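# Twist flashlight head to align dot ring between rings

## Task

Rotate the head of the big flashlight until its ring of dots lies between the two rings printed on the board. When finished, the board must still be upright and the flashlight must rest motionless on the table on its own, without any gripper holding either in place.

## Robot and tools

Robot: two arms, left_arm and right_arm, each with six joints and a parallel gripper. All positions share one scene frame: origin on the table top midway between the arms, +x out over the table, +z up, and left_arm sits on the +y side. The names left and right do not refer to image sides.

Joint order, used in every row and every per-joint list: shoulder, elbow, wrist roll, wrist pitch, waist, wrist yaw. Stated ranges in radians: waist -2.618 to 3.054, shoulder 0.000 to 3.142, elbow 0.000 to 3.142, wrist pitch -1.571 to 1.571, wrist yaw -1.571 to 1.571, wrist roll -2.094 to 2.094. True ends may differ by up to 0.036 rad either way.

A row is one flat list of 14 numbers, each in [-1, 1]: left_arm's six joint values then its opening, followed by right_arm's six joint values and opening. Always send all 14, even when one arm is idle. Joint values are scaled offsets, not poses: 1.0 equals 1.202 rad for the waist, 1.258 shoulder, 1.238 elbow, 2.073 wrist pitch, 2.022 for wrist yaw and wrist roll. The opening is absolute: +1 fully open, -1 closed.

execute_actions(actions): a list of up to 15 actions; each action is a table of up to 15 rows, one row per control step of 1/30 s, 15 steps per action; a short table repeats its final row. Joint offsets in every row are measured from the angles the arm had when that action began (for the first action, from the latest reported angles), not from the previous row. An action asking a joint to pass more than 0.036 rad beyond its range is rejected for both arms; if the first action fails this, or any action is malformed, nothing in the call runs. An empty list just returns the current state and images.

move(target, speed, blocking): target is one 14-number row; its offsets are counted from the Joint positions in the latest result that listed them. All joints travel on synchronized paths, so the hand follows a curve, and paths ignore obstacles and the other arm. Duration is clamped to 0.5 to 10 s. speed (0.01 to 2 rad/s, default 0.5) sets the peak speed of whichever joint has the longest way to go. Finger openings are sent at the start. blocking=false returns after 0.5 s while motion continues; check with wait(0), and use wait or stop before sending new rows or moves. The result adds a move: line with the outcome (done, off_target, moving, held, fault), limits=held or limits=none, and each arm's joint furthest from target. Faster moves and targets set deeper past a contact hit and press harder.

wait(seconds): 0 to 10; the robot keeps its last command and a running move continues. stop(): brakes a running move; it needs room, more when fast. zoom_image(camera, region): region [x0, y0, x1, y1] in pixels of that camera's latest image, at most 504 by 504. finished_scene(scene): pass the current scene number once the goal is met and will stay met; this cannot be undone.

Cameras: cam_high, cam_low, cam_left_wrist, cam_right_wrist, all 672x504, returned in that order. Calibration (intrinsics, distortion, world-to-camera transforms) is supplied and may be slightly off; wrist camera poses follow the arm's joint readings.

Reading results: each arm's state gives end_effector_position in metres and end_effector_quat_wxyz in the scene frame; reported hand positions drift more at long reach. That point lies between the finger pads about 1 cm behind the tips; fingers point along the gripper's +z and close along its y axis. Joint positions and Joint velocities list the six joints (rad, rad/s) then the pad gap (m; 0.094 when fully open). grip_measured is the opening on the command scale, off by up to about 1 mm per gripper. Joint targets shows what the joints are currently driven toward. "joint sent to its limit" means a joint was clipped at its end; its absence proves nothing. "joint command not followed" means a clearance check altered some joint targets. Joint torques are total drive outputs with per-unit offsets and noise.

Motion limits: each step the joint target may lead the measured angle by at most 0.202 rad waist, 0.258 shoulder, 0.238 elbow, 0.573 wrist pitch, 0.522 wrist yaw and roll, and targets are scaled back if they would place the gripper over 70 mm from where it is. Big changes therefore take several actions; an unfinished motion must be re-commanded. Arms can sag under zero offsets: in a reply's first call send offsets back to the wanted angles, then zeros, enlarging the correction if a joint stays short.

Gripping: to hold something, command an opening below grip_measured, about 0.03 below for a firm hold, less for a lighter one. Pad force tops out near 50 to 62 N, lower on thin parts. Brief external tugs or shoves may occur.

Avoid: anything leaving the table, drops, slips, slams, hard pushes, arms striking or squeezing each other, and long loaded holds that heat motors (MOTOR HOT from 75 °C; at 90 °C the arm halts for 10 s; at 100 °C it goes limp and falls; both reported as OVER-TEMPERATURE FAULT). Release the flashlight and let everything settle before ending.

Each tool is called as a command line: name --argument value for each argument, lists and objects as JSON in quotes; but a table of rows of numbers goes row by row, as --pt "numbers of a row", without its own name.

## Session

execute_actions --actions '[]'

Scene clock: 0.00 s.
left_arm: end_effector_position=(+0.5472, +0.2847, +0.1367) grip_measured=+1.000 end_effector_quat_wxyz=(+0.684, +0.386, +0.586, -0.197) | right_arm: end_effector_position=(+0.2000, +0.0311, +0.1401) grip_measured=+1.000 end_effector_quat_wxyz=(+0.219, -0.248, +0.944, -0.016)
Joint names: [shoulder, elbow, wrist roll, wrist pitch, waist, wrist yaw]
Joint positions: left_arm=[2.173 0.992 0.278 1.207 0.126 1.042 0.094] | right_arm=[ 1.655  1.364  0.565 -1.01   0.922  0.354  0.094]
Joint velocities: left_arm=[0.002 0.002 0.007 0.051 0.002 0.022 0.   ] | right_arm=[-0.012 -0.032 -0.022 -0.007 -0.002 -0.051  0.   ]
Joint torques (N m, as the arm reports them, + toward a larger angle): no reading
Motor temperatures (°C, as the motors report them): left_arm=[29 27 29 29 28 28] | right_arm=[34 31 25 28 27 27]
Joint targets: left_arm=[2.162 1.000 0.275 1.206 0.126 1.041] | right_arm=[1.643 1.375 0.566 -1.008 0.922 0.365]
camera_calibration (this result's frames):
cam_left_wrist: T_world_to_cam=[[-0.677948, -0.611328, -0.408246, 0.600609], [-0.0472052, 0.590411, -0.805721, 0.00840133], [0.733593, -0.526965, -0.429126, -0.073337], [0, 0, 0, 1]] pos_world=[0.461378, 0.323563, 0.220495]
cam_right_wrist: T_world_to_cam=[[0.182798, -0.982891, 0.0225838, -0.0192401], [-0.981931, -0.18138, 0.053962, 0.220316], [-0.0489425, -0.0320399, -0.998288, 0.264551], [0, 0, 0, 1]] pos_world=[0.2328, 0.0295262, 0.252644]

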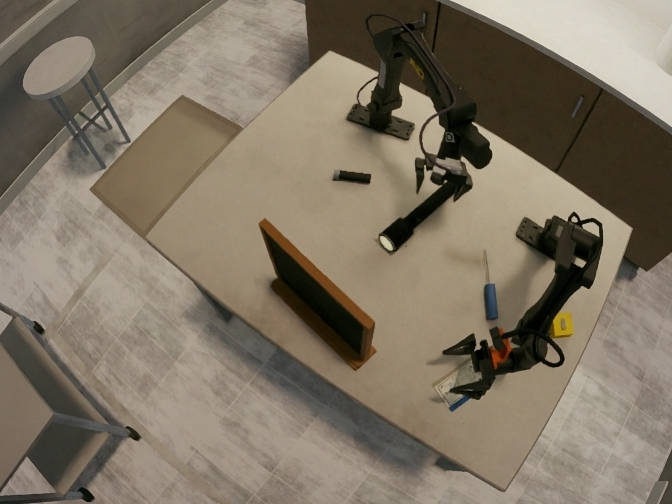

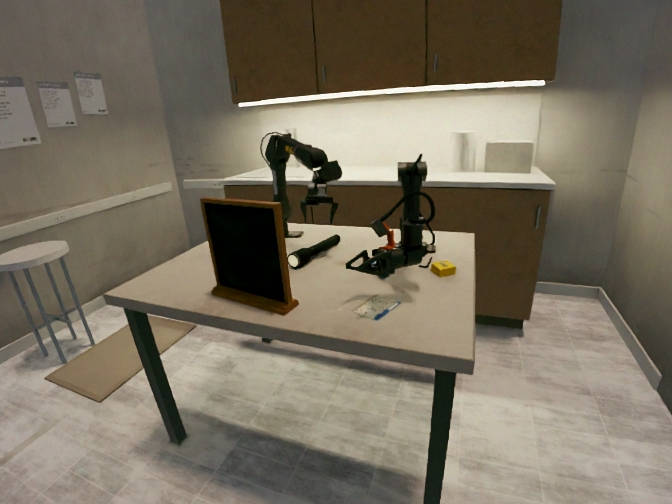

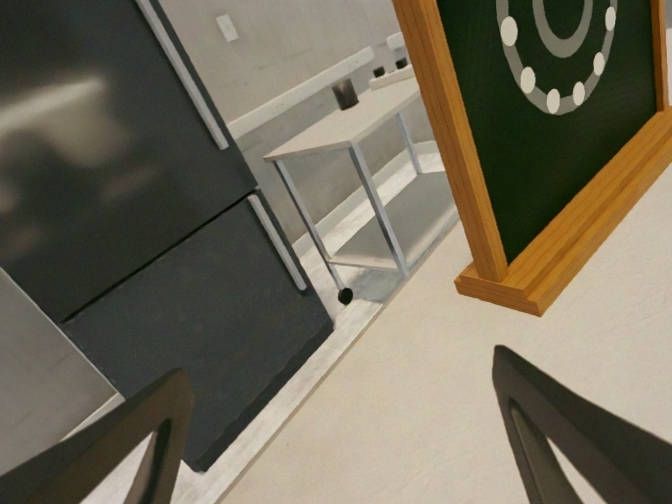

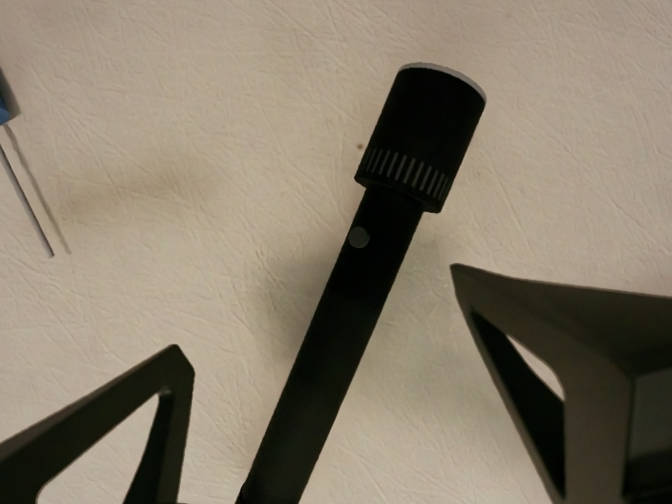

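zoom_image --camera "cam_left_wrist" --region '[440, 0, 672, 174]'

zoom_image --camera "cam_right_wrist" --region '[200, 40, 540, 504]'

Region (440, 0, 672, 174) of cam_left_wrist's 672x504 image, scaled by 2.172, with more detail than that image has; it fills the top 378 rows of this view, and the rest is white.

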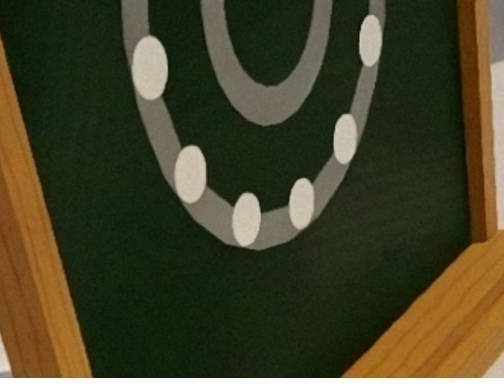

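Region (200, 40, 540, 504) of cam_right_wrist's 672x504 image, scaled by 1.086, with more detail than that image has; it fills the left 369 columns of this view, and the rest is white.

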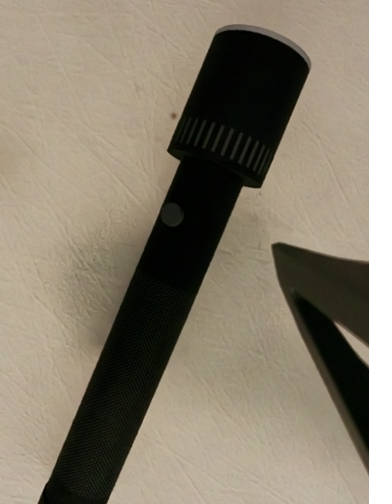

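move --target '[-0.439,0.19,0.846,-0.989,-0.30,-0.52,0.6, 0.007,-0.205,0.068,0.163,-0.774,-0.399,0.6]' --speed 1.5

Scene clock: 103.97 s.
left_arm: end_effector_position=(+0.4045, +0.2909, +0.0951) grip_measured=+0.603 end_effector_quat_wxyz=(+0.092, +0.869, +0.470, +0.122) | right_arm: end_effector_position=(+0.3314, -0.1168, +0.0918) grip_measured=+0.602 end_effector_quat_wxyz=(+0.058, +0.200, +0.940, +0.269)
Joint names: [shoulder, elbow, wrist roll, wrist pitch, waist, wrist yaw]
Joint positions: left_arm=[ 1.639  1.2    1.98  -0.824 -0.224 -0.007  0.075] | right_arm=[ 1.655  1.123  0.701 -0.691 -0.003 -0.443  0.075]
Joint velocities: left_arm=[-0.002  0.027  0.007 -0.037 -0.002 -0.022 -0.   ] | right_arm=[ 0.002 -0.007  0.022 -0.051 -0.007  0.007 -0.001]
Joint torques (N m, as the arm reports them, + toward a larger angle): left_arm=[-7.42  7.68  0.07  0.5  -0.72 -0.03] | right_arm=[-6.02  6.07  0.03  0.91 -0.37 -0.32]
Motor temperatures (°C, as the motors report them): left_arm=[33 28 29 32 28 28] | right_arm=[37 34 25 30 27 27]
Joint targets: left_arm=[1.621 1.228 1.989 -0.843 -0.235 -0.010] | right_arm=[1.663 1.110 0.703 -0.672 -0.008 -0.453]
move: off_target (left_arm); limits=none; left_arm: farthest joint: the elbow, 0.028 radians from its target (0.235 radians at the start); right_arm: farthest joint: the wrist pitch, 0.018 radians from its target (0.338 radians at the start)
camera_calibration (this result's frames):
cam_left_wrist: T_world_to_cam=[[-0.719947, 0.637149, -0.275167, 0.131801], [0.386704, 0.697499, 0.603288, -0.376235], [0.576313, 0.327927, -0.74855, -0.137904], [0, 0, 0, 1]] pos_world=[0.319857, 0.223669, 0.160018]
cam_right_wrist: T_world_to_cam=[[-0.619812, -0.616934, -0.485, 0.167733], [-0.76349, 0.331182, 0.554438, 0.266666], [-0.181429, 0.71394, -0.676293, 0.319485], [0, 0, 0, 1]] pos_world=[0.365524, -0.212928, 0.149566]

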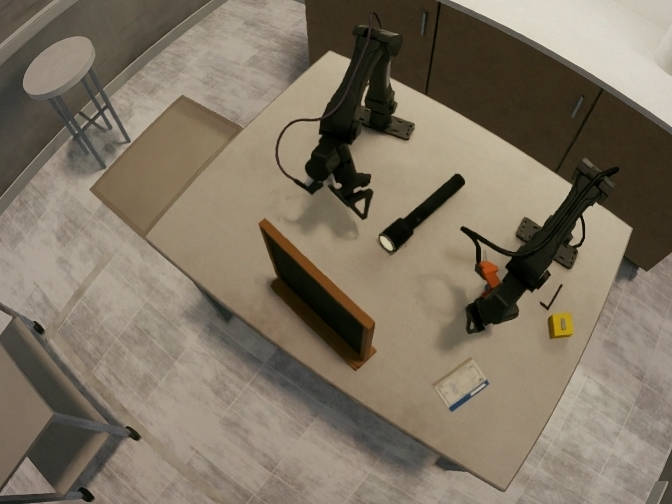

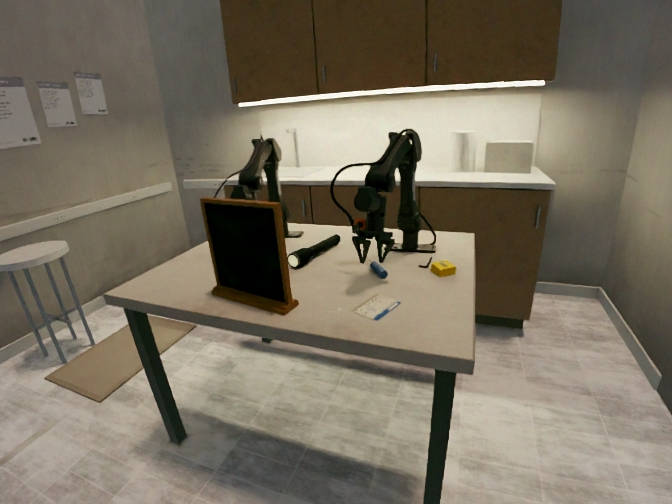

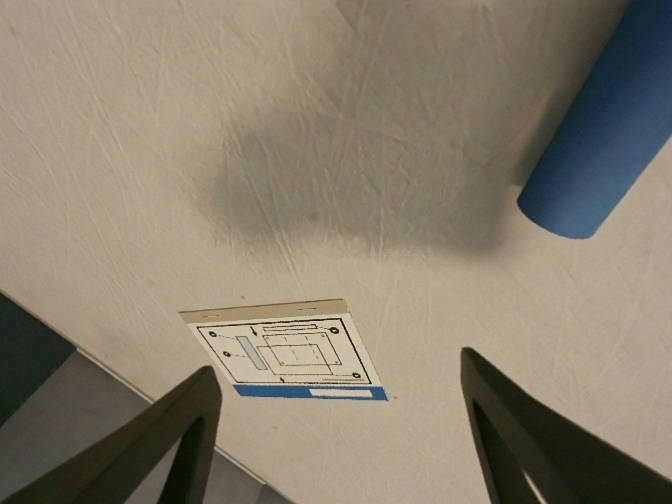

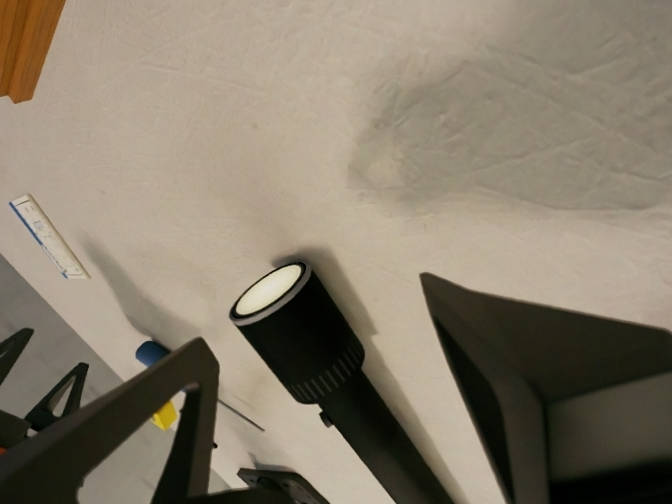

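move --target '[0,0.005,0,-0.051,-0.997,0.005,0.6, 0.013,-0.005,-0.006,0.005,0.174,0,0.6]' --speed 1.2

Scene clock: 109.37 s.
left_arm: end_effector_position=(+0.1180, +0.0179, +0.0895) grip_measured=+0.603 end_effector_quat_wxyz=(+0.105, +0.988, -0.104, +0.034) | right_arm: end_effector_position=(+0.2945, -0.0521, +0.0874) grip_measured=+0.602 end_effector_quat_wxyz=(+0.025, +0.105, +0.957, +0.270)
Joint names: [shoulder, elbow, wrist roll, wrist pitch, waist, wrist yaw]
Joint positions: left_arm=[ 1.639  1.2    1.981 -0.911 -1.422 -0.001  0.075] | right_arm=[ 1.667  1.123  0.698 -0.691  0.198 -0.443  0.075]
Joint velocities: left_arm=[-0.002 -0.007 -0.007  0.022  0.012 -0.095  0.   ] | right_arm=[ 0.032 -0.012 -0.022 -0.066 -0.007 -0.007  0.   ]
Joint torques (N m, as the arm reports them, + toward a larger angle): left_arm=[-5.96  6.07 -0.02  0.34 -0.04  0.  ] | right_arm=[-6.44  6.48 -0.07  0.75  0.73 -0.21]
Motor temperatures (°C, as the motors report them): left_arm=[32 28 29 31 28 28] | right_arm=[37 34 25 30 27 27]
Joint targets: left_arm=[1.639 1.206 1.980 -0.930 -1.422 0.003] | right_arm=[1.671 1.116 0.689 -0.680 0.206 -0.443]
move: done; limits=none; left_arm: farthest joint: the wrist pitch, 0.019 radians from its target (0.105 radians at the start); right_arm: farthest joint: the wrist pitch, 0.010 radians from its target (0.010 radians at the start)
camera_calibration (this result's frames):
cam_left_wrist: T_world_to_cam=[[0.327985, 0.921888, -0.206275, -0.0369444], [0.803553, -0.157443, 0.574033, -0.102892], [0.496717, -0.354027, -0.792425, 0.138076], [0, 0, 0, 1]] pos_world=[0.0262121, 0.0667415, 0.160858]
cam_right_wrist: T_world_to_cam=[[-0.486773, -0.73226, -0.476286, 0.13677], [-0.809172, 0.172581, 0.561656, 0.223965], [-0.32908, 0.658796, -0.676531, 0.304251], [0, 0, 0, 1]] pos_world=[0.347925, -0.13894, 0.145186]

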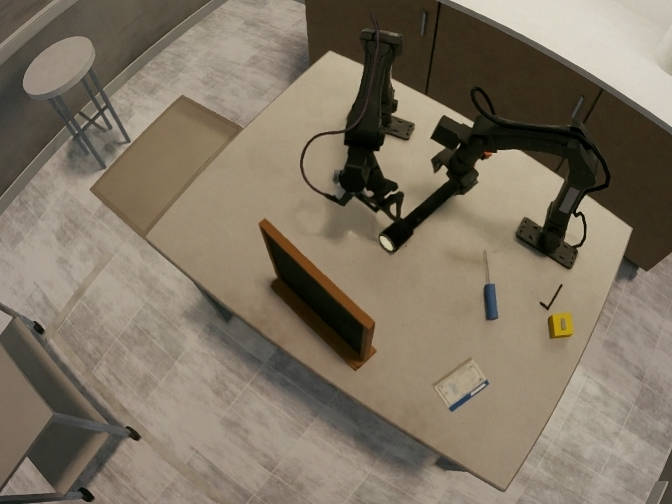

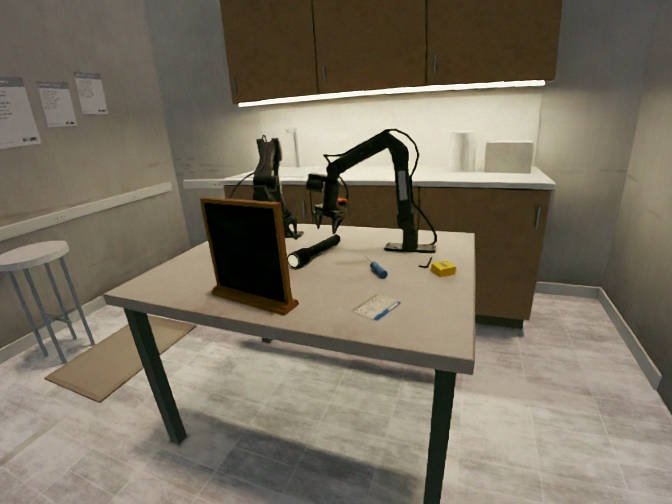

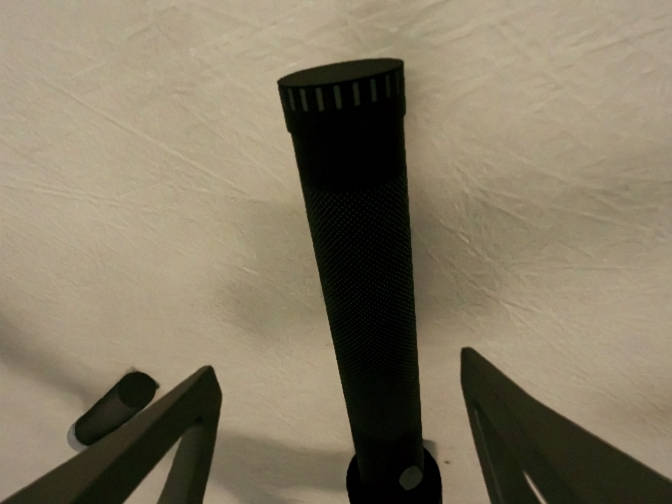

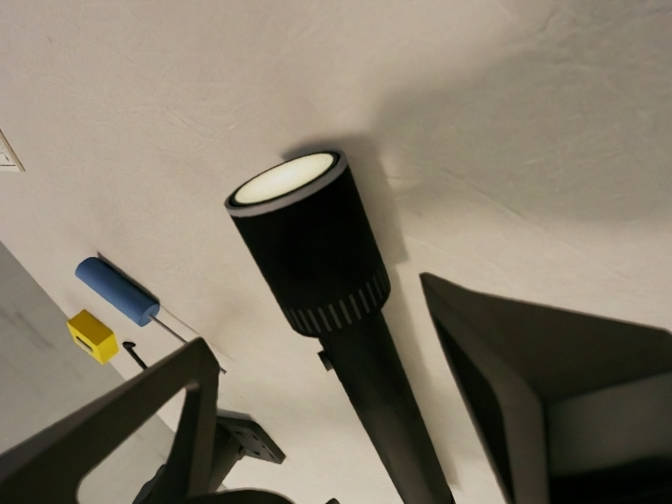

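move --target '[0.061,-0.153,0,0.133,0,0,0.4, 0.12,-0.059,0.043,0.1315,0.079,0.02,0.5]' --speed 0.3

Scene clock: 123.60 s.
left_arm: end_effector_position=(+0.1184, +0.0157, +0.0267) grip_measured=+0.403 end_effector_quat_wxyz=(+0.111, +0.988, -0.104, +0.036) | right_arm: end_effector_position=(+0.3017, -0.0184, +0.0323) grip_measured=+0.502 end_effector_quat_wxyz=(+0.028, +0.103, +0.957, +0.269)
Joint names: [shoulder, elbow, wrist roll, wrist pitch, waist, wrist yaw]
Joint positions: left_arm=[ 1.715  1.018  1.981 -0.639 -1.422 -0.001  0.066] | right_arm=[ 1.819  1.061  0.784 -0.437  0.285 -0.409  0.071]
Joint velocities: left_arm=[ 0.007 -0.002  0.007 -0.022 -0.007  0.095 -0.001] | right_arm=[ 0.012 -0.027 -0.022  0.007 -0.012  0.007  0.   ]
Joint torques (N m, as the arm reports them, + toward a larger angle): left_arm=[-6.14  4.69  0.01  0.61 -0.02 -0.03] | right_arm=[-7.72  5.63  0.03  0.94  0.56 -0.13]
Motor temperatures (°C, as the motors report them): left_arm=[32 28 29 30 28 28] | right_arm=[36 33 25 31 27 27]
Joint targets: left_arm=[1.716 1.010 1.981 -0.635 -1.422 -0.001] | right_arm=[1.818 1.050 0.785 -0.418 0.293 -0.403]
move: done; limits=none; left_arm: farthest joint: the elbow, 0.007 radians from its target (0.189 radians at the start); right_arm: farthest joint: the wrist pitch, 0.018 radians from its target (0.272 radians at the start)
camera_calibration (this result's frames):
cam_left_wrist: T_world_to_cam=[[0.328549, 0.919115, -0.217446, -0.0477506], [0.802021, -0.149905, 0.578179, -0.0676021], [0.498817, -0.364356, -0.786401, 0.0870841], [0, 0, 0, 1]] pos_world=[0.0264677, 0.065484, 0.097186]
cam_right_wrist: T_world_to_cam=[[-0.481732, -0.734576, -0.47784, 0.13716], [-0.813378, 0.171888, 0.555762, 0.256401], [-0.326114, 0.656393, -0.680292, 0.246298], [0, 0, 0, 1]] pos_world=[0.354946, -0.104986, 0.0905975]

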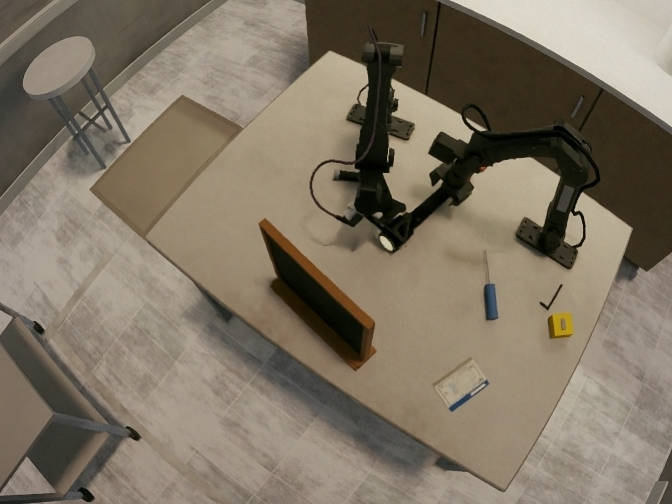

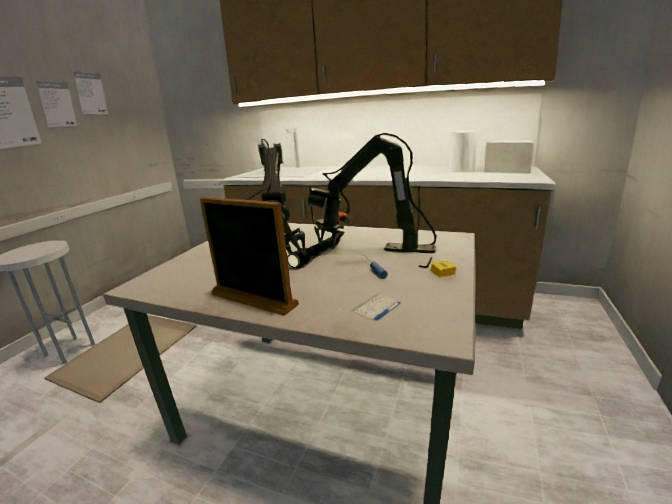

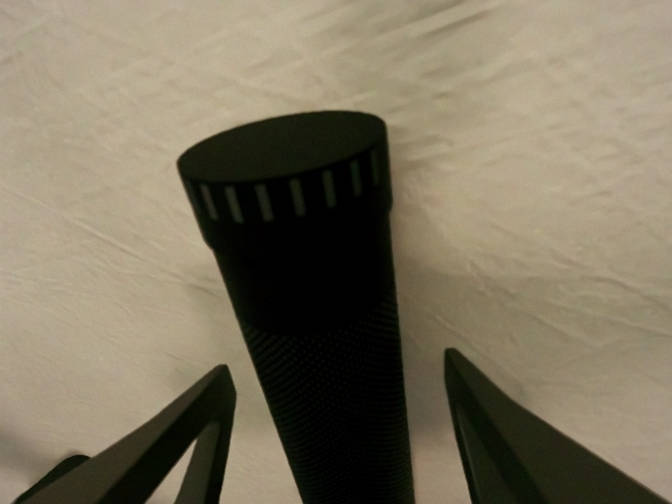

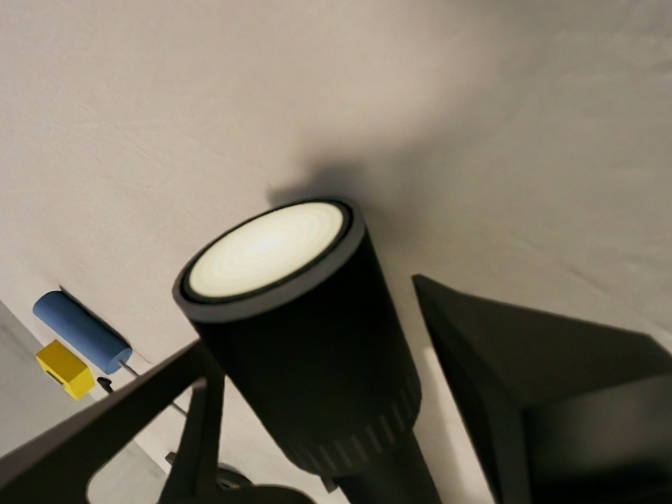

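execute_actions --actions '[[[0,0,0,0,0,0,0.35,0.003,0.01,0,-0.004,0.005,0,0.5],[0,0,0,0,0,0,0.3,0.006,0.02,0,-0.008,0.01,0,0.5],[0,0,0,0,0,0,0.25,0.009,0.03,0,-0.012,0.015,0,0.5],[0,0,0,0,0,0,0.2,0.009,0.0355,0,-0.012,0.017,0,0.5],[0,0,0,0,0,0,0.15,0.009,0.0355,0,-0.012,0.017,0,0.5],[0,0,0,0,0,0,0.1,0.009,0.0355,0,-0.012,0.017,0,0.5],[0,0,0,0,0,0,0.05,0.009,0.0355,0,-0.012,0.017,0,0.48],[0,0,0,0,0,0,0.0,0.009,0.0355,0,-0.012,0.017,0,0.46],[0,0,0,0,0,0,-0.04,0.009,0.0355,0,-0.012,0.017,0,0.44],[0,0,0,0,0,0,-0.08,0.009,0.0355,0,-0.012,0.017,0,0.42],[0,0,0,0,0,0,-0.11,0.009,0.0355,0,-0.012,0.017,0,0.40],[0,0,0,0,0,0,-0.13,0.009,0.0355,0,-0.012,0.017,0,0.38],[0,0,0,0,0,0,-0.15,0.009,0.0355,0,-0.012,0.017,0,0.36],[0,0,0,0,0,0,-0.16,0.009,0.0355,0,-0.012,0.017,0,0.34],[0,0,0,0,0,0,-0.17,0.009,0.0355,0,-0.012,0.017,0,0.32]],[[0,0,0,0,0,0,-0.18,0,0,0,0,0,0,0.30],[0,0,0,0,0,0,-0.19,0,0,0,0,0,0,0.28],[0,0,0,0,0,0,-0.20,0,0,0,0,0,0,0.26],[0,0,0,0,0,0,-0.21,0,0,0,0,0,0,0.25],[0,0,0,0,0,0,-0.22,0,0,0,0,0,0,0.24],[0,0,0,0,0,0,-0.23,0,0,0,0,0,0,0.23],[0,0,0,0,0,0,-0.24,0,0,0,0,0,0,0.22],[0,0,0,0,0,0,-0.25,0,0,0,0,0,0,0.21],[0,0,0,0,0,0,-0.26,0,0,0,0,0,0,0.20],[0,0,0,0,0,0,-0.26,0,0,0,0,0,0,0.19],[0,0,0,0,0,0,-0.26,0,0,0,0,0,0,0.18],[0,0,0,0,0,0,-0.26,0,0,0,0,0,0,0.17],[0,0,0,0,0,0,-0.26,0,0,0,0,0,0,0.16],[0,0,0,0,0,0,-0.26,0,0,0,0,0,0,0.15],[0,0,0,0,0,0,-0.26,0,0,0,0,0,0,0.14]]]'

Scene clock: 154.37 s.
left_arm: end_effector_position=(+0.1186, +0.0158, +0.0267) grip_measured=-0.213 end_effector_quat_wxyz=(+0.111, +0.988, -0.102, +0.036) | right_arm: end_effector_position=(+0.2990, -0.0157, +0.0307) grip_measured=+0.204 end_effector_quat_wxyz=(+0.024, +0.098, +0.959, +0.263)
Joint names: [shoulder, elbow, wrist roll, wrist pitch, waist, wrist yaw]
Joint positions: left_arm=[ 1.715  1.018  1.977 -0.64  -1.422 -0.002  0.037] | right_arm=[ 1.827  1.071  0.783 -0.451  0.298 -0.401  0.057]
Joint velocities: left_arm=[-0.027 -0.007  0.007 -0.022  0.012 -0.022  0.001] | right_arm=[-0.017  0.012  0.007 -0.022  0.002 -0.007  0.   ]
Joint torques (N m, as the arm reports them, + toward a larger angle): left_arm=[-6.2   5.23  0.01  0.61 -0.01 -0.02] | right_arm=[-7.65  6.74  0.04  0.74  0.07 -0.26]
Motor temperatures (°C, as the motors report them): left_arm=[31 28 29 30 28 28] | right_arm=[37 33 25 32 27 27]
Joint targets: left_arm=[1.715 1.018 1.981 -0.639 -1.422 -0.002] | right_arm=[1.827 1.071 0.784 -0.447 0.298 -0.409]
camera_calibration (this result's frames):
cam_left_wrist: T_world_to_cam=[[0.324926, 0.920459, -0.217203, -0.0474994], [0.802721, -0.146982, 0.577958, -0.0677874], [0.500062, -0.362147, -0.786631, 0.0868762], [0, 0, 0, 1]] pos_world=[0.0264047, 0.0652197, 0.0972007]
cam_right_wrist: T_world_to_cam=[[-0.477254, -0.745336, -0.465514, 0.135172], [-0.811295, 0.170149, 0.55933, 0.253897], [-0.337682, 0.644612, -0.685891, 0.245979], [0, 0, 0, 1]] pos_world=[0.35356, -0.101013, 0.0896275]

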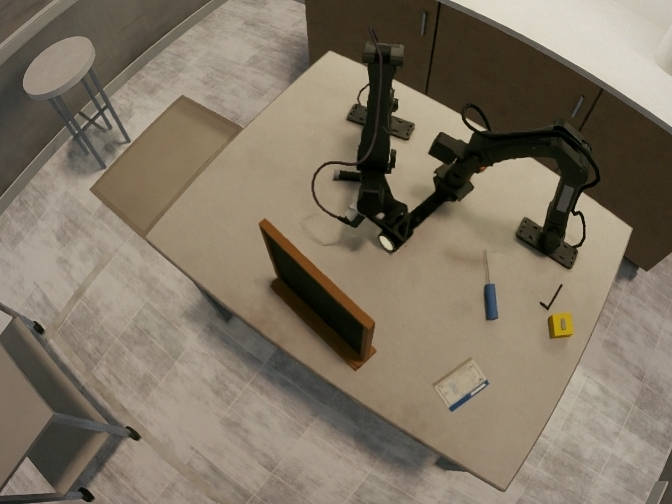

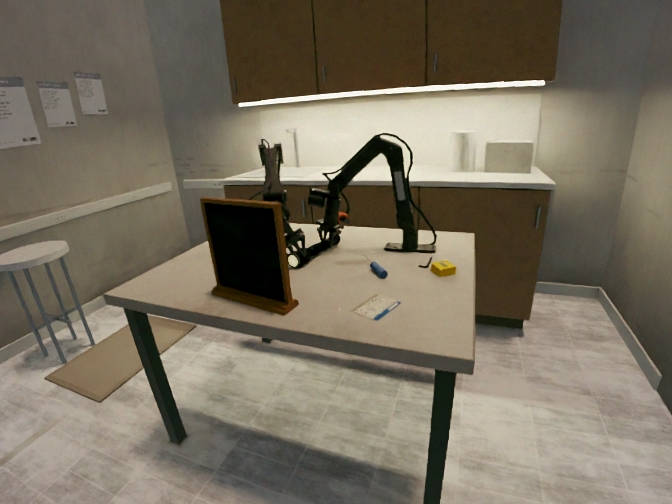

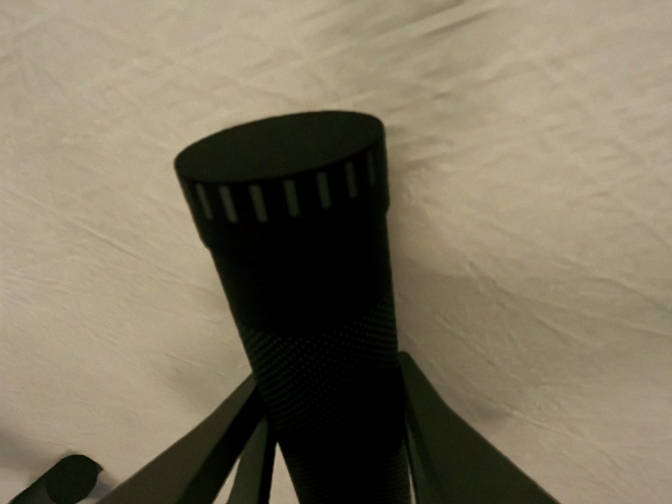

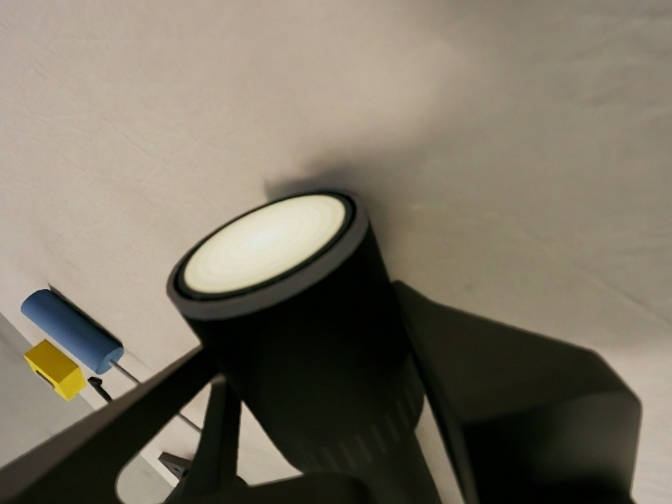

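move --target '[0,0,0,0,0,0,-0.26, 0.0787,0.218,0.016,-0.151,0.078,0.11,0.14]' --speed 0.45

Scene clock: 176.03 s.
left_arm: end_effector_position=(+0.1185, +0.0123, +0.0271) grip_measured=-0.213 end_effector_quat_wxyz=(+0.118, +0.989, -0.085, +0.034) | right_arm: end_effector_position=(+0.3004, -0.0124, +0.0305) grip_measured=+0.204 end_effector_quat_wxyz=(+0.010, +0.089, +0.984, +0.152)
Joint names: [shoulder, elbow, wrist roll, wrist pitch, waist, wrist yaw]
Joint positions: left_arm=[ 1.717  1.018  1.943 -0.625 -1.422  0.002  0.037] | right_arm=[ 1.931  1.299  0.789 -0.728  0.38  -0.224  0.057]
Joint velocities: left_arm=[-0.002  0.002  0.037 -0.037 -0.007  0.007  0.001] | right_arm=[-0.007 -0.012 -0.066 -0.037  0.002 -0.022  0.   ]
Joint torques (N m, as the arm reports them, + toward a larger angle): left_arm=[-6.42  5.2   0.25  0.43 -0.02 -0.06] | right_arm=[-9.09 10.52  0.28  0.03  1.06  0.41]
Motor temperatures (°C, as the motors report them): left_arm=[31 28 29 29 28 28] | right_arm=[37 33 25 31 27 27]
Joint targets: left_arm=[1.715 1.018 1.977 -0.640 -1.422 -0.002] | right_arm=[1.926 1.341 0.815 -0.764 0.392 -0.179]
move: off_target (left_arm, right_arm); limits=none; left_arm: farthest joint: the wrist roll, 0.034 radians from its target (0.000 radians at the start); right_arm: farthest joint: the wrist yaw, 0.045 radians from its target (0.223 radians at the start)
camera_calibration (this result's frames):
cam_left_wrist: T_world_to_cam=[[0.293298, 0.9268, -0.234559, -0.0399763], [0.812383, -0.112271, 0.572214, -0.0698554], [0.503994, -0.358381, -0.785845, 0.0854161], [0, 0, 0, 1]] pos_world=[0.0254251, 0.0598188, 0.0977193]
cam_right_wrist: T_world_to_cam=[[-0.473357, -0.840059, -0.265016, 0.129789], [-0.791908, 0.274079, 0.545676, 0.250469], [-0.385765, 0.468168, -0.794987, 0.259825], [0, 0, 0, 1]] pos_world=[0.360017, -0.0812593, 0.104278]

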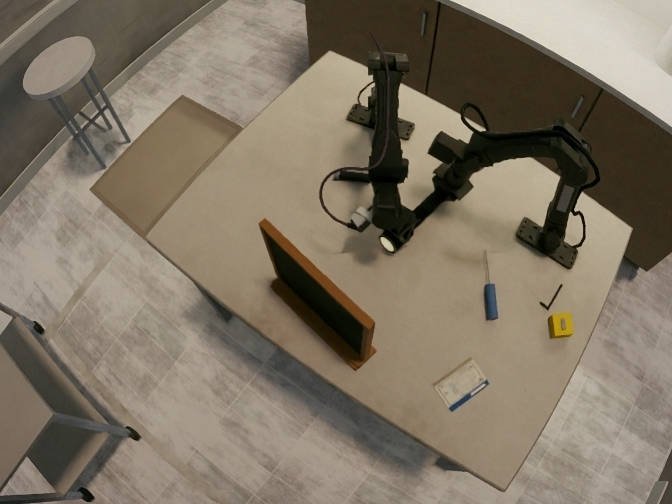

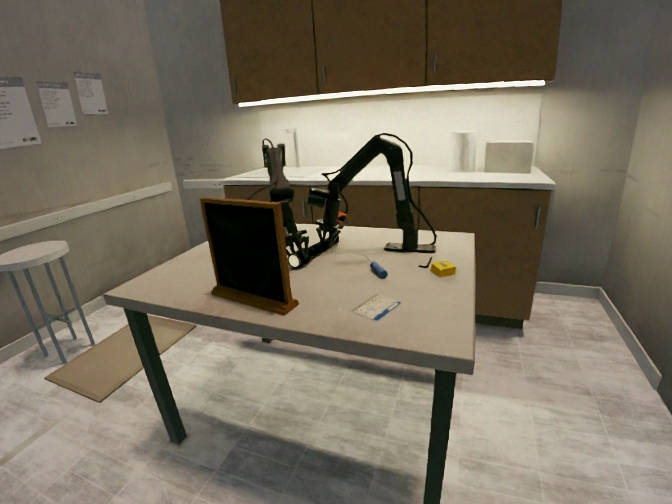

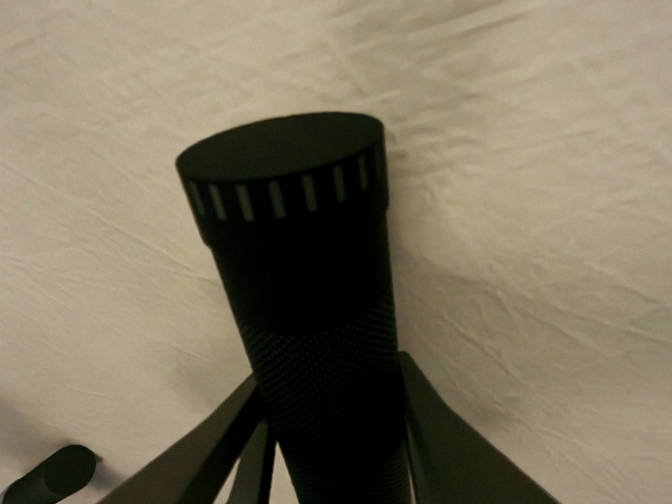

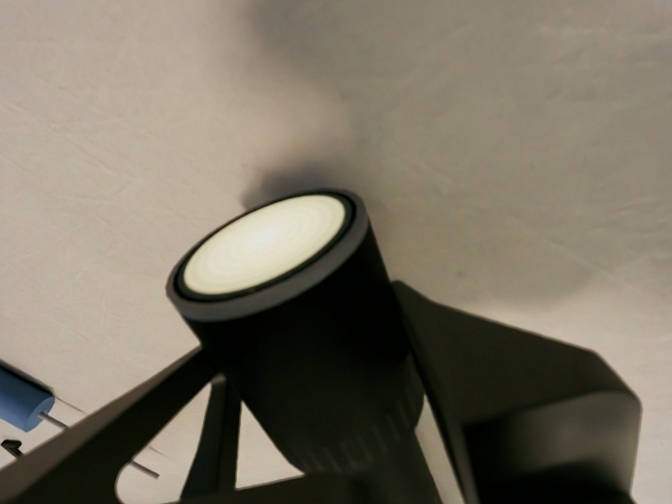

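execute_actions --actions '[[[0,0,0.017,-0.007,0,0,-0.3,-0.004,0.034,0.013,-0.017,0.01,0.022,0.14],[0,0,0.017,-0.007,0,0,-0.35,-0.004,0.034,0.013,-0.017,0.01,0.022,0.14],[0,0,0.017,-0.007,0,0,-0.4,-0.004,0.034,0.013,-0.017,0.01,0.022,0.14],[0,0,0.017,-0.007,0,0,-0.5,-0.004,0.034,0.013,-0.017,0.01,0.022,0.14]]]'

move --target '[0,0,0.017,-0.007,0,0,-0.5, 0.115,0.258,0.052,-0.162,0.079,0.117,0.14]' --speed 0.3

Scene clock: 188.70 s.
left_arm: end_effector_position=(+0.1183, +0.0120, +0.0272) grip_measured=-0.213 end_effector_quat_wxyz=(+0.119, +0.989, -0.085, +0.033) | right_arm: end_effector_position=(+0.3002, -0.0126, +0.0304) grip_measured=+0.204 end_effector_quat_wxyz=(+0.010, +0.089, +0.984, +0.152)
Joint names: [shoulder, elbow, wrist roll, wrist pitch, waist, wrist yaw]
Joint positions: left_arm=[ 1.717  1.018  1.943 -0.624 -1.422  0.004  0.037] | right_arm=[ 1.931  1.299  0.789 -0.729  0.38  -0.224  0.057]
Joint velocities: left_arm=[ 0.007 -0.002 -0.095  0.051  0.007  0.037  0.   ] | right_arm=[ 0.007 -0.017 -0.022  0.007  0.012 -0.066 -0.   ]
Joint torques (N m, as the arm reports them, + toward a larger angle): left_arm=[-6.19  5.23  0.27  0.42  0.01 -0.02] | right_arm=[-9.13 10.49  0.24  0.02  1.08  0.38]
Motor temperatures (°C, as the motors report them): left_arm=[31 28 29 29 28 28] | right_arm=[38 35 25 31 27 27]
Joint targets: left_arm=[1.717 1.018 1.977 -0.639 -1.422 0.002] | right_arm=[1.926 1.341 0.815 -0.763 0.392 -0.180]
camera_calibration (this result's frames):
cam_left_wrist: T_world_to_cam=[[0.293338, 0.92649, -0.235731, -0.0396819], [0.812887, -0.111944, 0.571563, -0.0698201], [0.503158, -0.359284, -0.785969, 0.0855692], [0, 0, 0, 1]] pos_world=[0.0253412, 0.0596925, 0.097807]
cam_right_wrist: T_world_to_cam=[[-0.473622, -0.840271, -0.263869, 0.129551], [-0.791478, 0.274657, 0.54601, 0.250284], [-0.386323, 0.467448, -0.795139, 0.259953], [0, 0, 0, 1]] pos_world=[0.359878, -0.081399, 0.104226]

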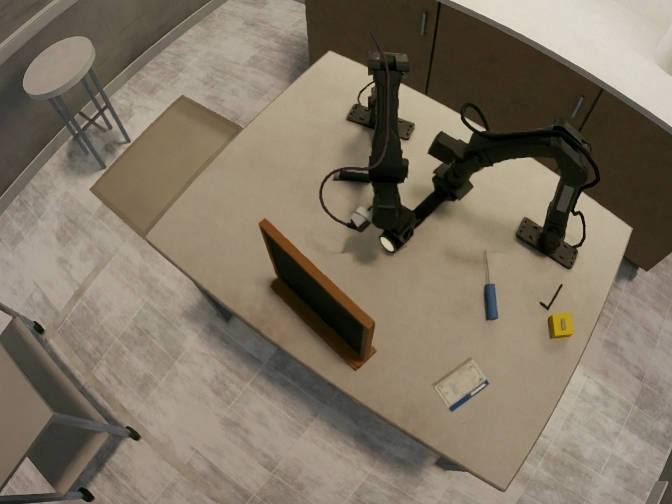

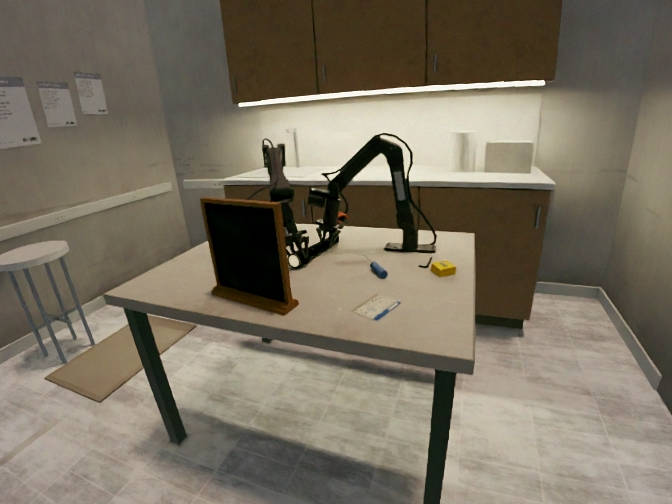

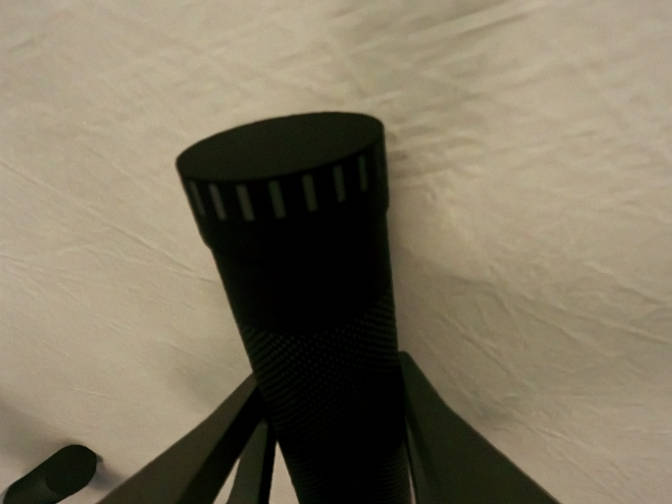

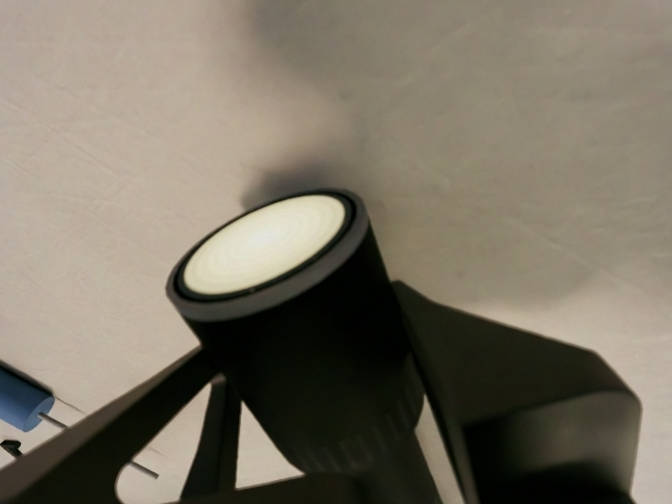

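Scene clock: 190.33 s.
left_arm: end_effector_position=(+0.1181, +0.0112, +0.0259) grip_measured=-0.212 end_effector_quat_wxyz=(+0.120, +0.989, -0.081, +0.032) | right_arm: end_effector_position=(+0.3008, -0.0102, +0.0335) grip_measured=+0.203 end_effector_quat_wxyz=(-0.001, +0.090, +0.996, +0.025)
Joint names: [shoulder, elbow, wrist roll, wrist pitch, waist, wrist yaw]
Joint positions: left_arm=[ 1.722  1.018  1.934 -0.619 -1.422  0.006  0.037] | right_arm=[ 2.083  1.574  0.853 -1.029  0.466 -0.037  0.057]
Joint velocities: left_arm=[-0.022 -0.012 -0.022  0.037 -0.007 -0.007  0.001] | right_arm=[-0.002 -0.022 -0.007 -0.066  0.007 -0.081 -0.001]
Joint torques (N m, as the arm reports them, + toward a larger angle): left_arm=[-6.6   5.28  0.32  0.38  0.08 -0.03] | right_arm=[-10.56  10.65   0.37  -0.35   0.74   0.55]
Motor temperatures (°C, as the motors report them): left_arm=[31 28 29 29 28 28] | right_arm=[38 35 25 30 27 27]
Joint targets: left_arm=[1.717 1.018 1.977 -0.639 -1.422 0.004] | right_arm=[2.076 1.618 0.894 -1.065 0.475 0.013]
move: off_target (left_arm, right_arm); limits=none; left_arm: farthest joint: the wrist roll, 0.043 radians from its target (0.034 radians at the start); right_arm: farthest joint: the wrist yaw, 0.049 radians from its target (0.236 radians at the start)
camera_calibration (this result's frames):
cam_left_wrist: T_world_to_cam=[[0.284971, 0.928502, -0.238067, -0.0380628], [0.81615, -0.104787, 0.56826, -0.0693726], [0.502684, -0.356235, -0.787658, 0.0844188], [0, 0, 0, 1]] pos_world=[0.0250292, 0.058145, 0.0968534]
cam_right_wrist: T_world_to_cam=[[-0.479786, -0.877019, -0.0253715, 0.126131], [-0.768629, 0.406193, 0.494183, 0.244644], [-0.423102, 0.256603, -0.868987, 0.272909], [0, 0, 0, 1]] pos_world=[0.364025, -0.0587827, 0.119456]

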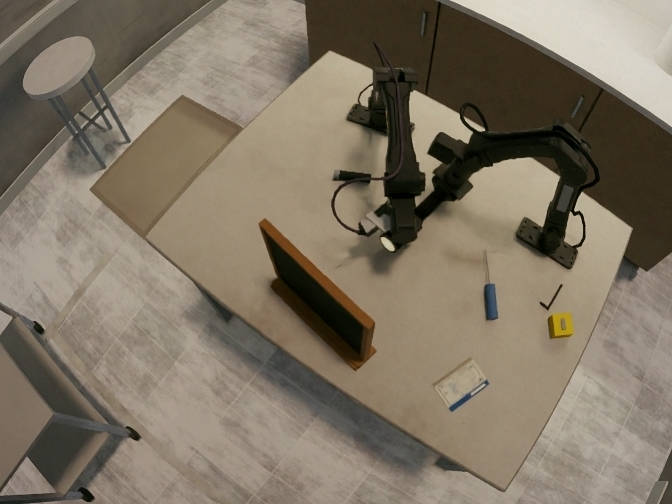

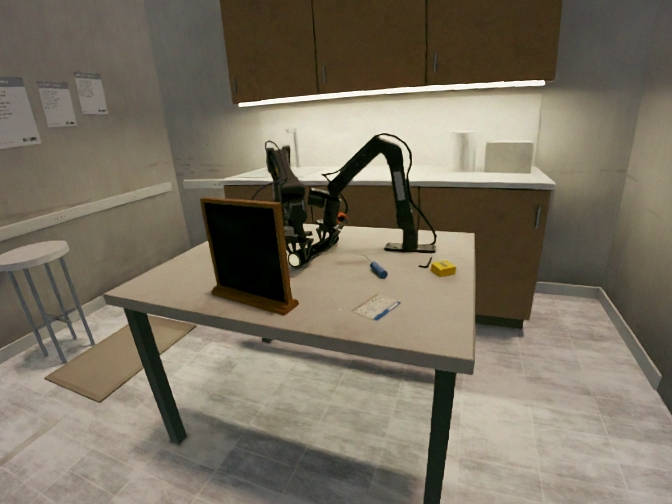

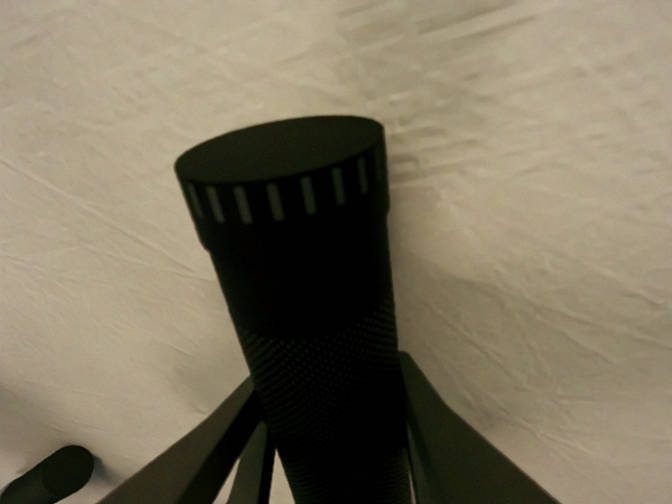

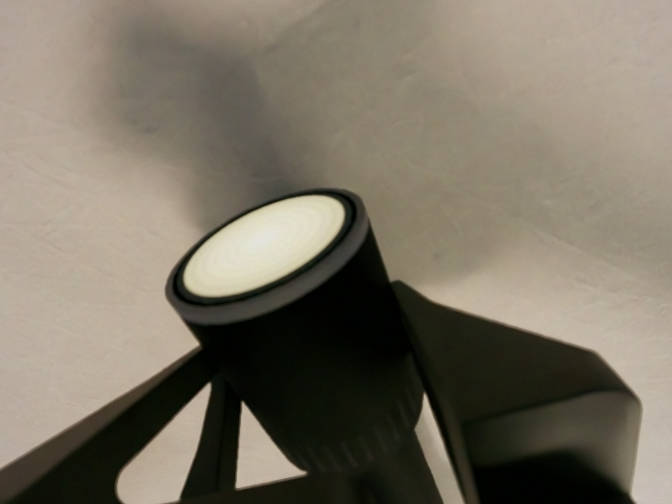

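execute_actions --actions '[]'

Scene clock: 213.00 s.
left_arm: end_effector_position=(+0.1181, +0.0112, +0.0259) grip_measured=-0.212 end_effector_quat_wxyz=(+0.120, +0.989, -0.081, +0.032) | right_arm: end_effector_position=(+0.3008, -0.0103, +0.0335) grip_measured=+0.203 end_effector_quat_wxyz=(-0.001, +0.090, +0.996, +0.024)
Joint names: [shoulder, elbow, wrist roll, wrist pitch, waist, wrist yaw]
Joint positions: left_arm=[ 1.722  1.018  1.935 -0.619 -1.422  0.006  0.037] | right_arm=[ 2.083  1.574  0.853 -1.029  0.466 -0.036  0.057]
Joint velocities: left_arm=[ 0.012  0.022  0.007 -0.051 -0.007 -0.066 -0.001] | right_arm=[ 0.012  0.012 -0.022 -0.022 -0.002  0.022  0.   ]
Joint torques (N m, as the arm reports them, + toward a larger angle): left_arm=[-6.63  5.31  0.31  0.35  0.02 -0.04] | right_arm=[-10.53  10.49   0.35  -0.33   0.73   0.55]
Motor temperatures (°C, as the motors report them): left_arm=[32 28 29 29 28 28] | right_arm=[39 36 26 30 27 27]
Joint targets: left_arm=[1.717 1.018 1.978 -0.639 -1.422 0.004] | right_arm=[2.076 1.618 0.894 -1.065 0.475 0.013]
camera_calibration (this result's frames):
cam_left_wrist: T_world_to_cam=[[0.285336, 0.928401, -0.238025, -0.0381059], [0.816059, -0.105098, 0.568333, -0.0693603], [0.502625, -0.356408, -0.787618, 0.0844267], [0, 0, 0, 1]] pos_world=[0.0250401, 0.0581783, 0.0968456]
cam_right_wrist: T_world_to_cam=[[-0.480133, -0.876843, -0.0248642, 0.126107], [-0.768429, 0.40676, 0.494028, 0.244619], [-0.423071, 0.256305, -0.869091, 0.27291], [0, 0, 0, 1]] pos_world=[0.363981, -0.0588737, 0.119471]

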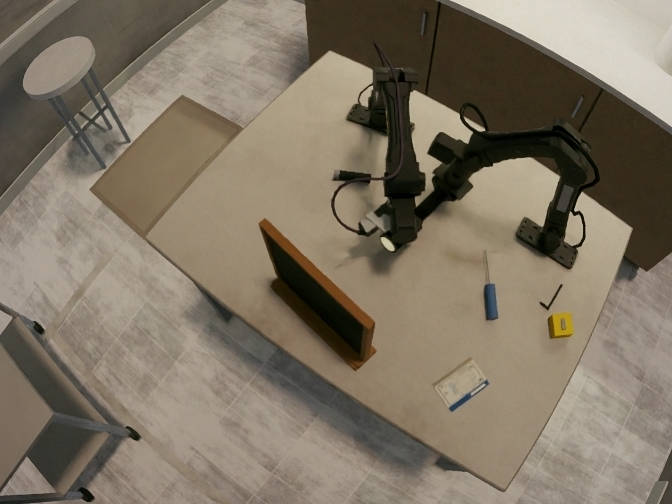

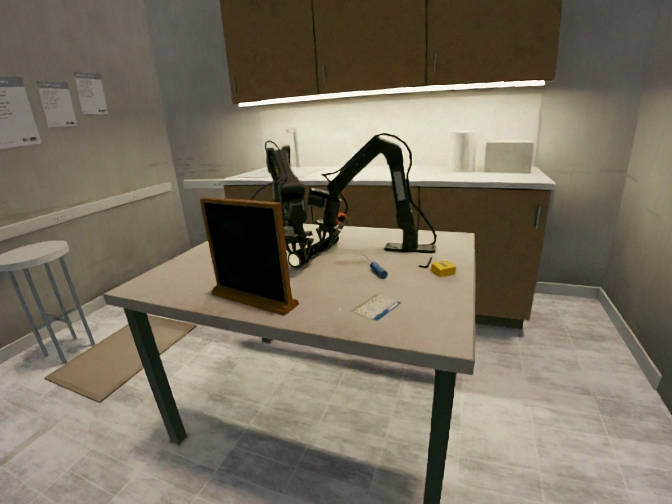

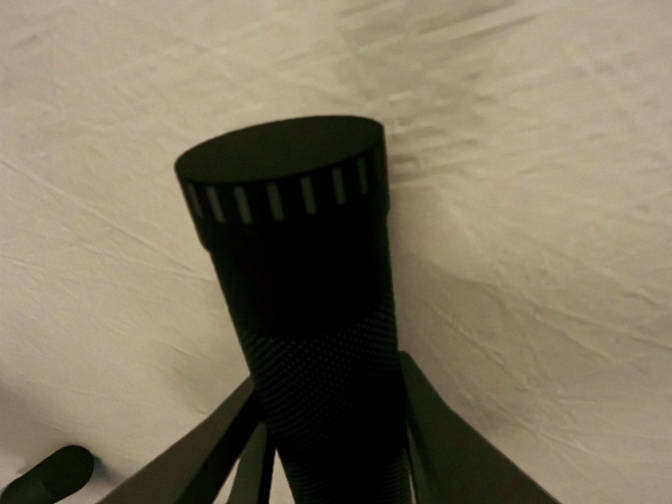

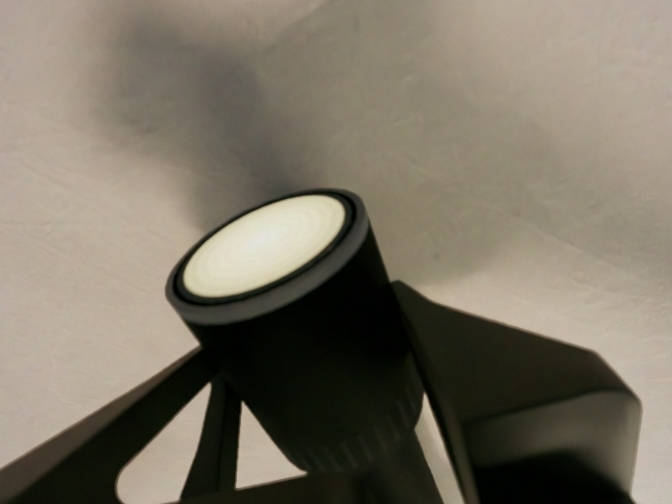

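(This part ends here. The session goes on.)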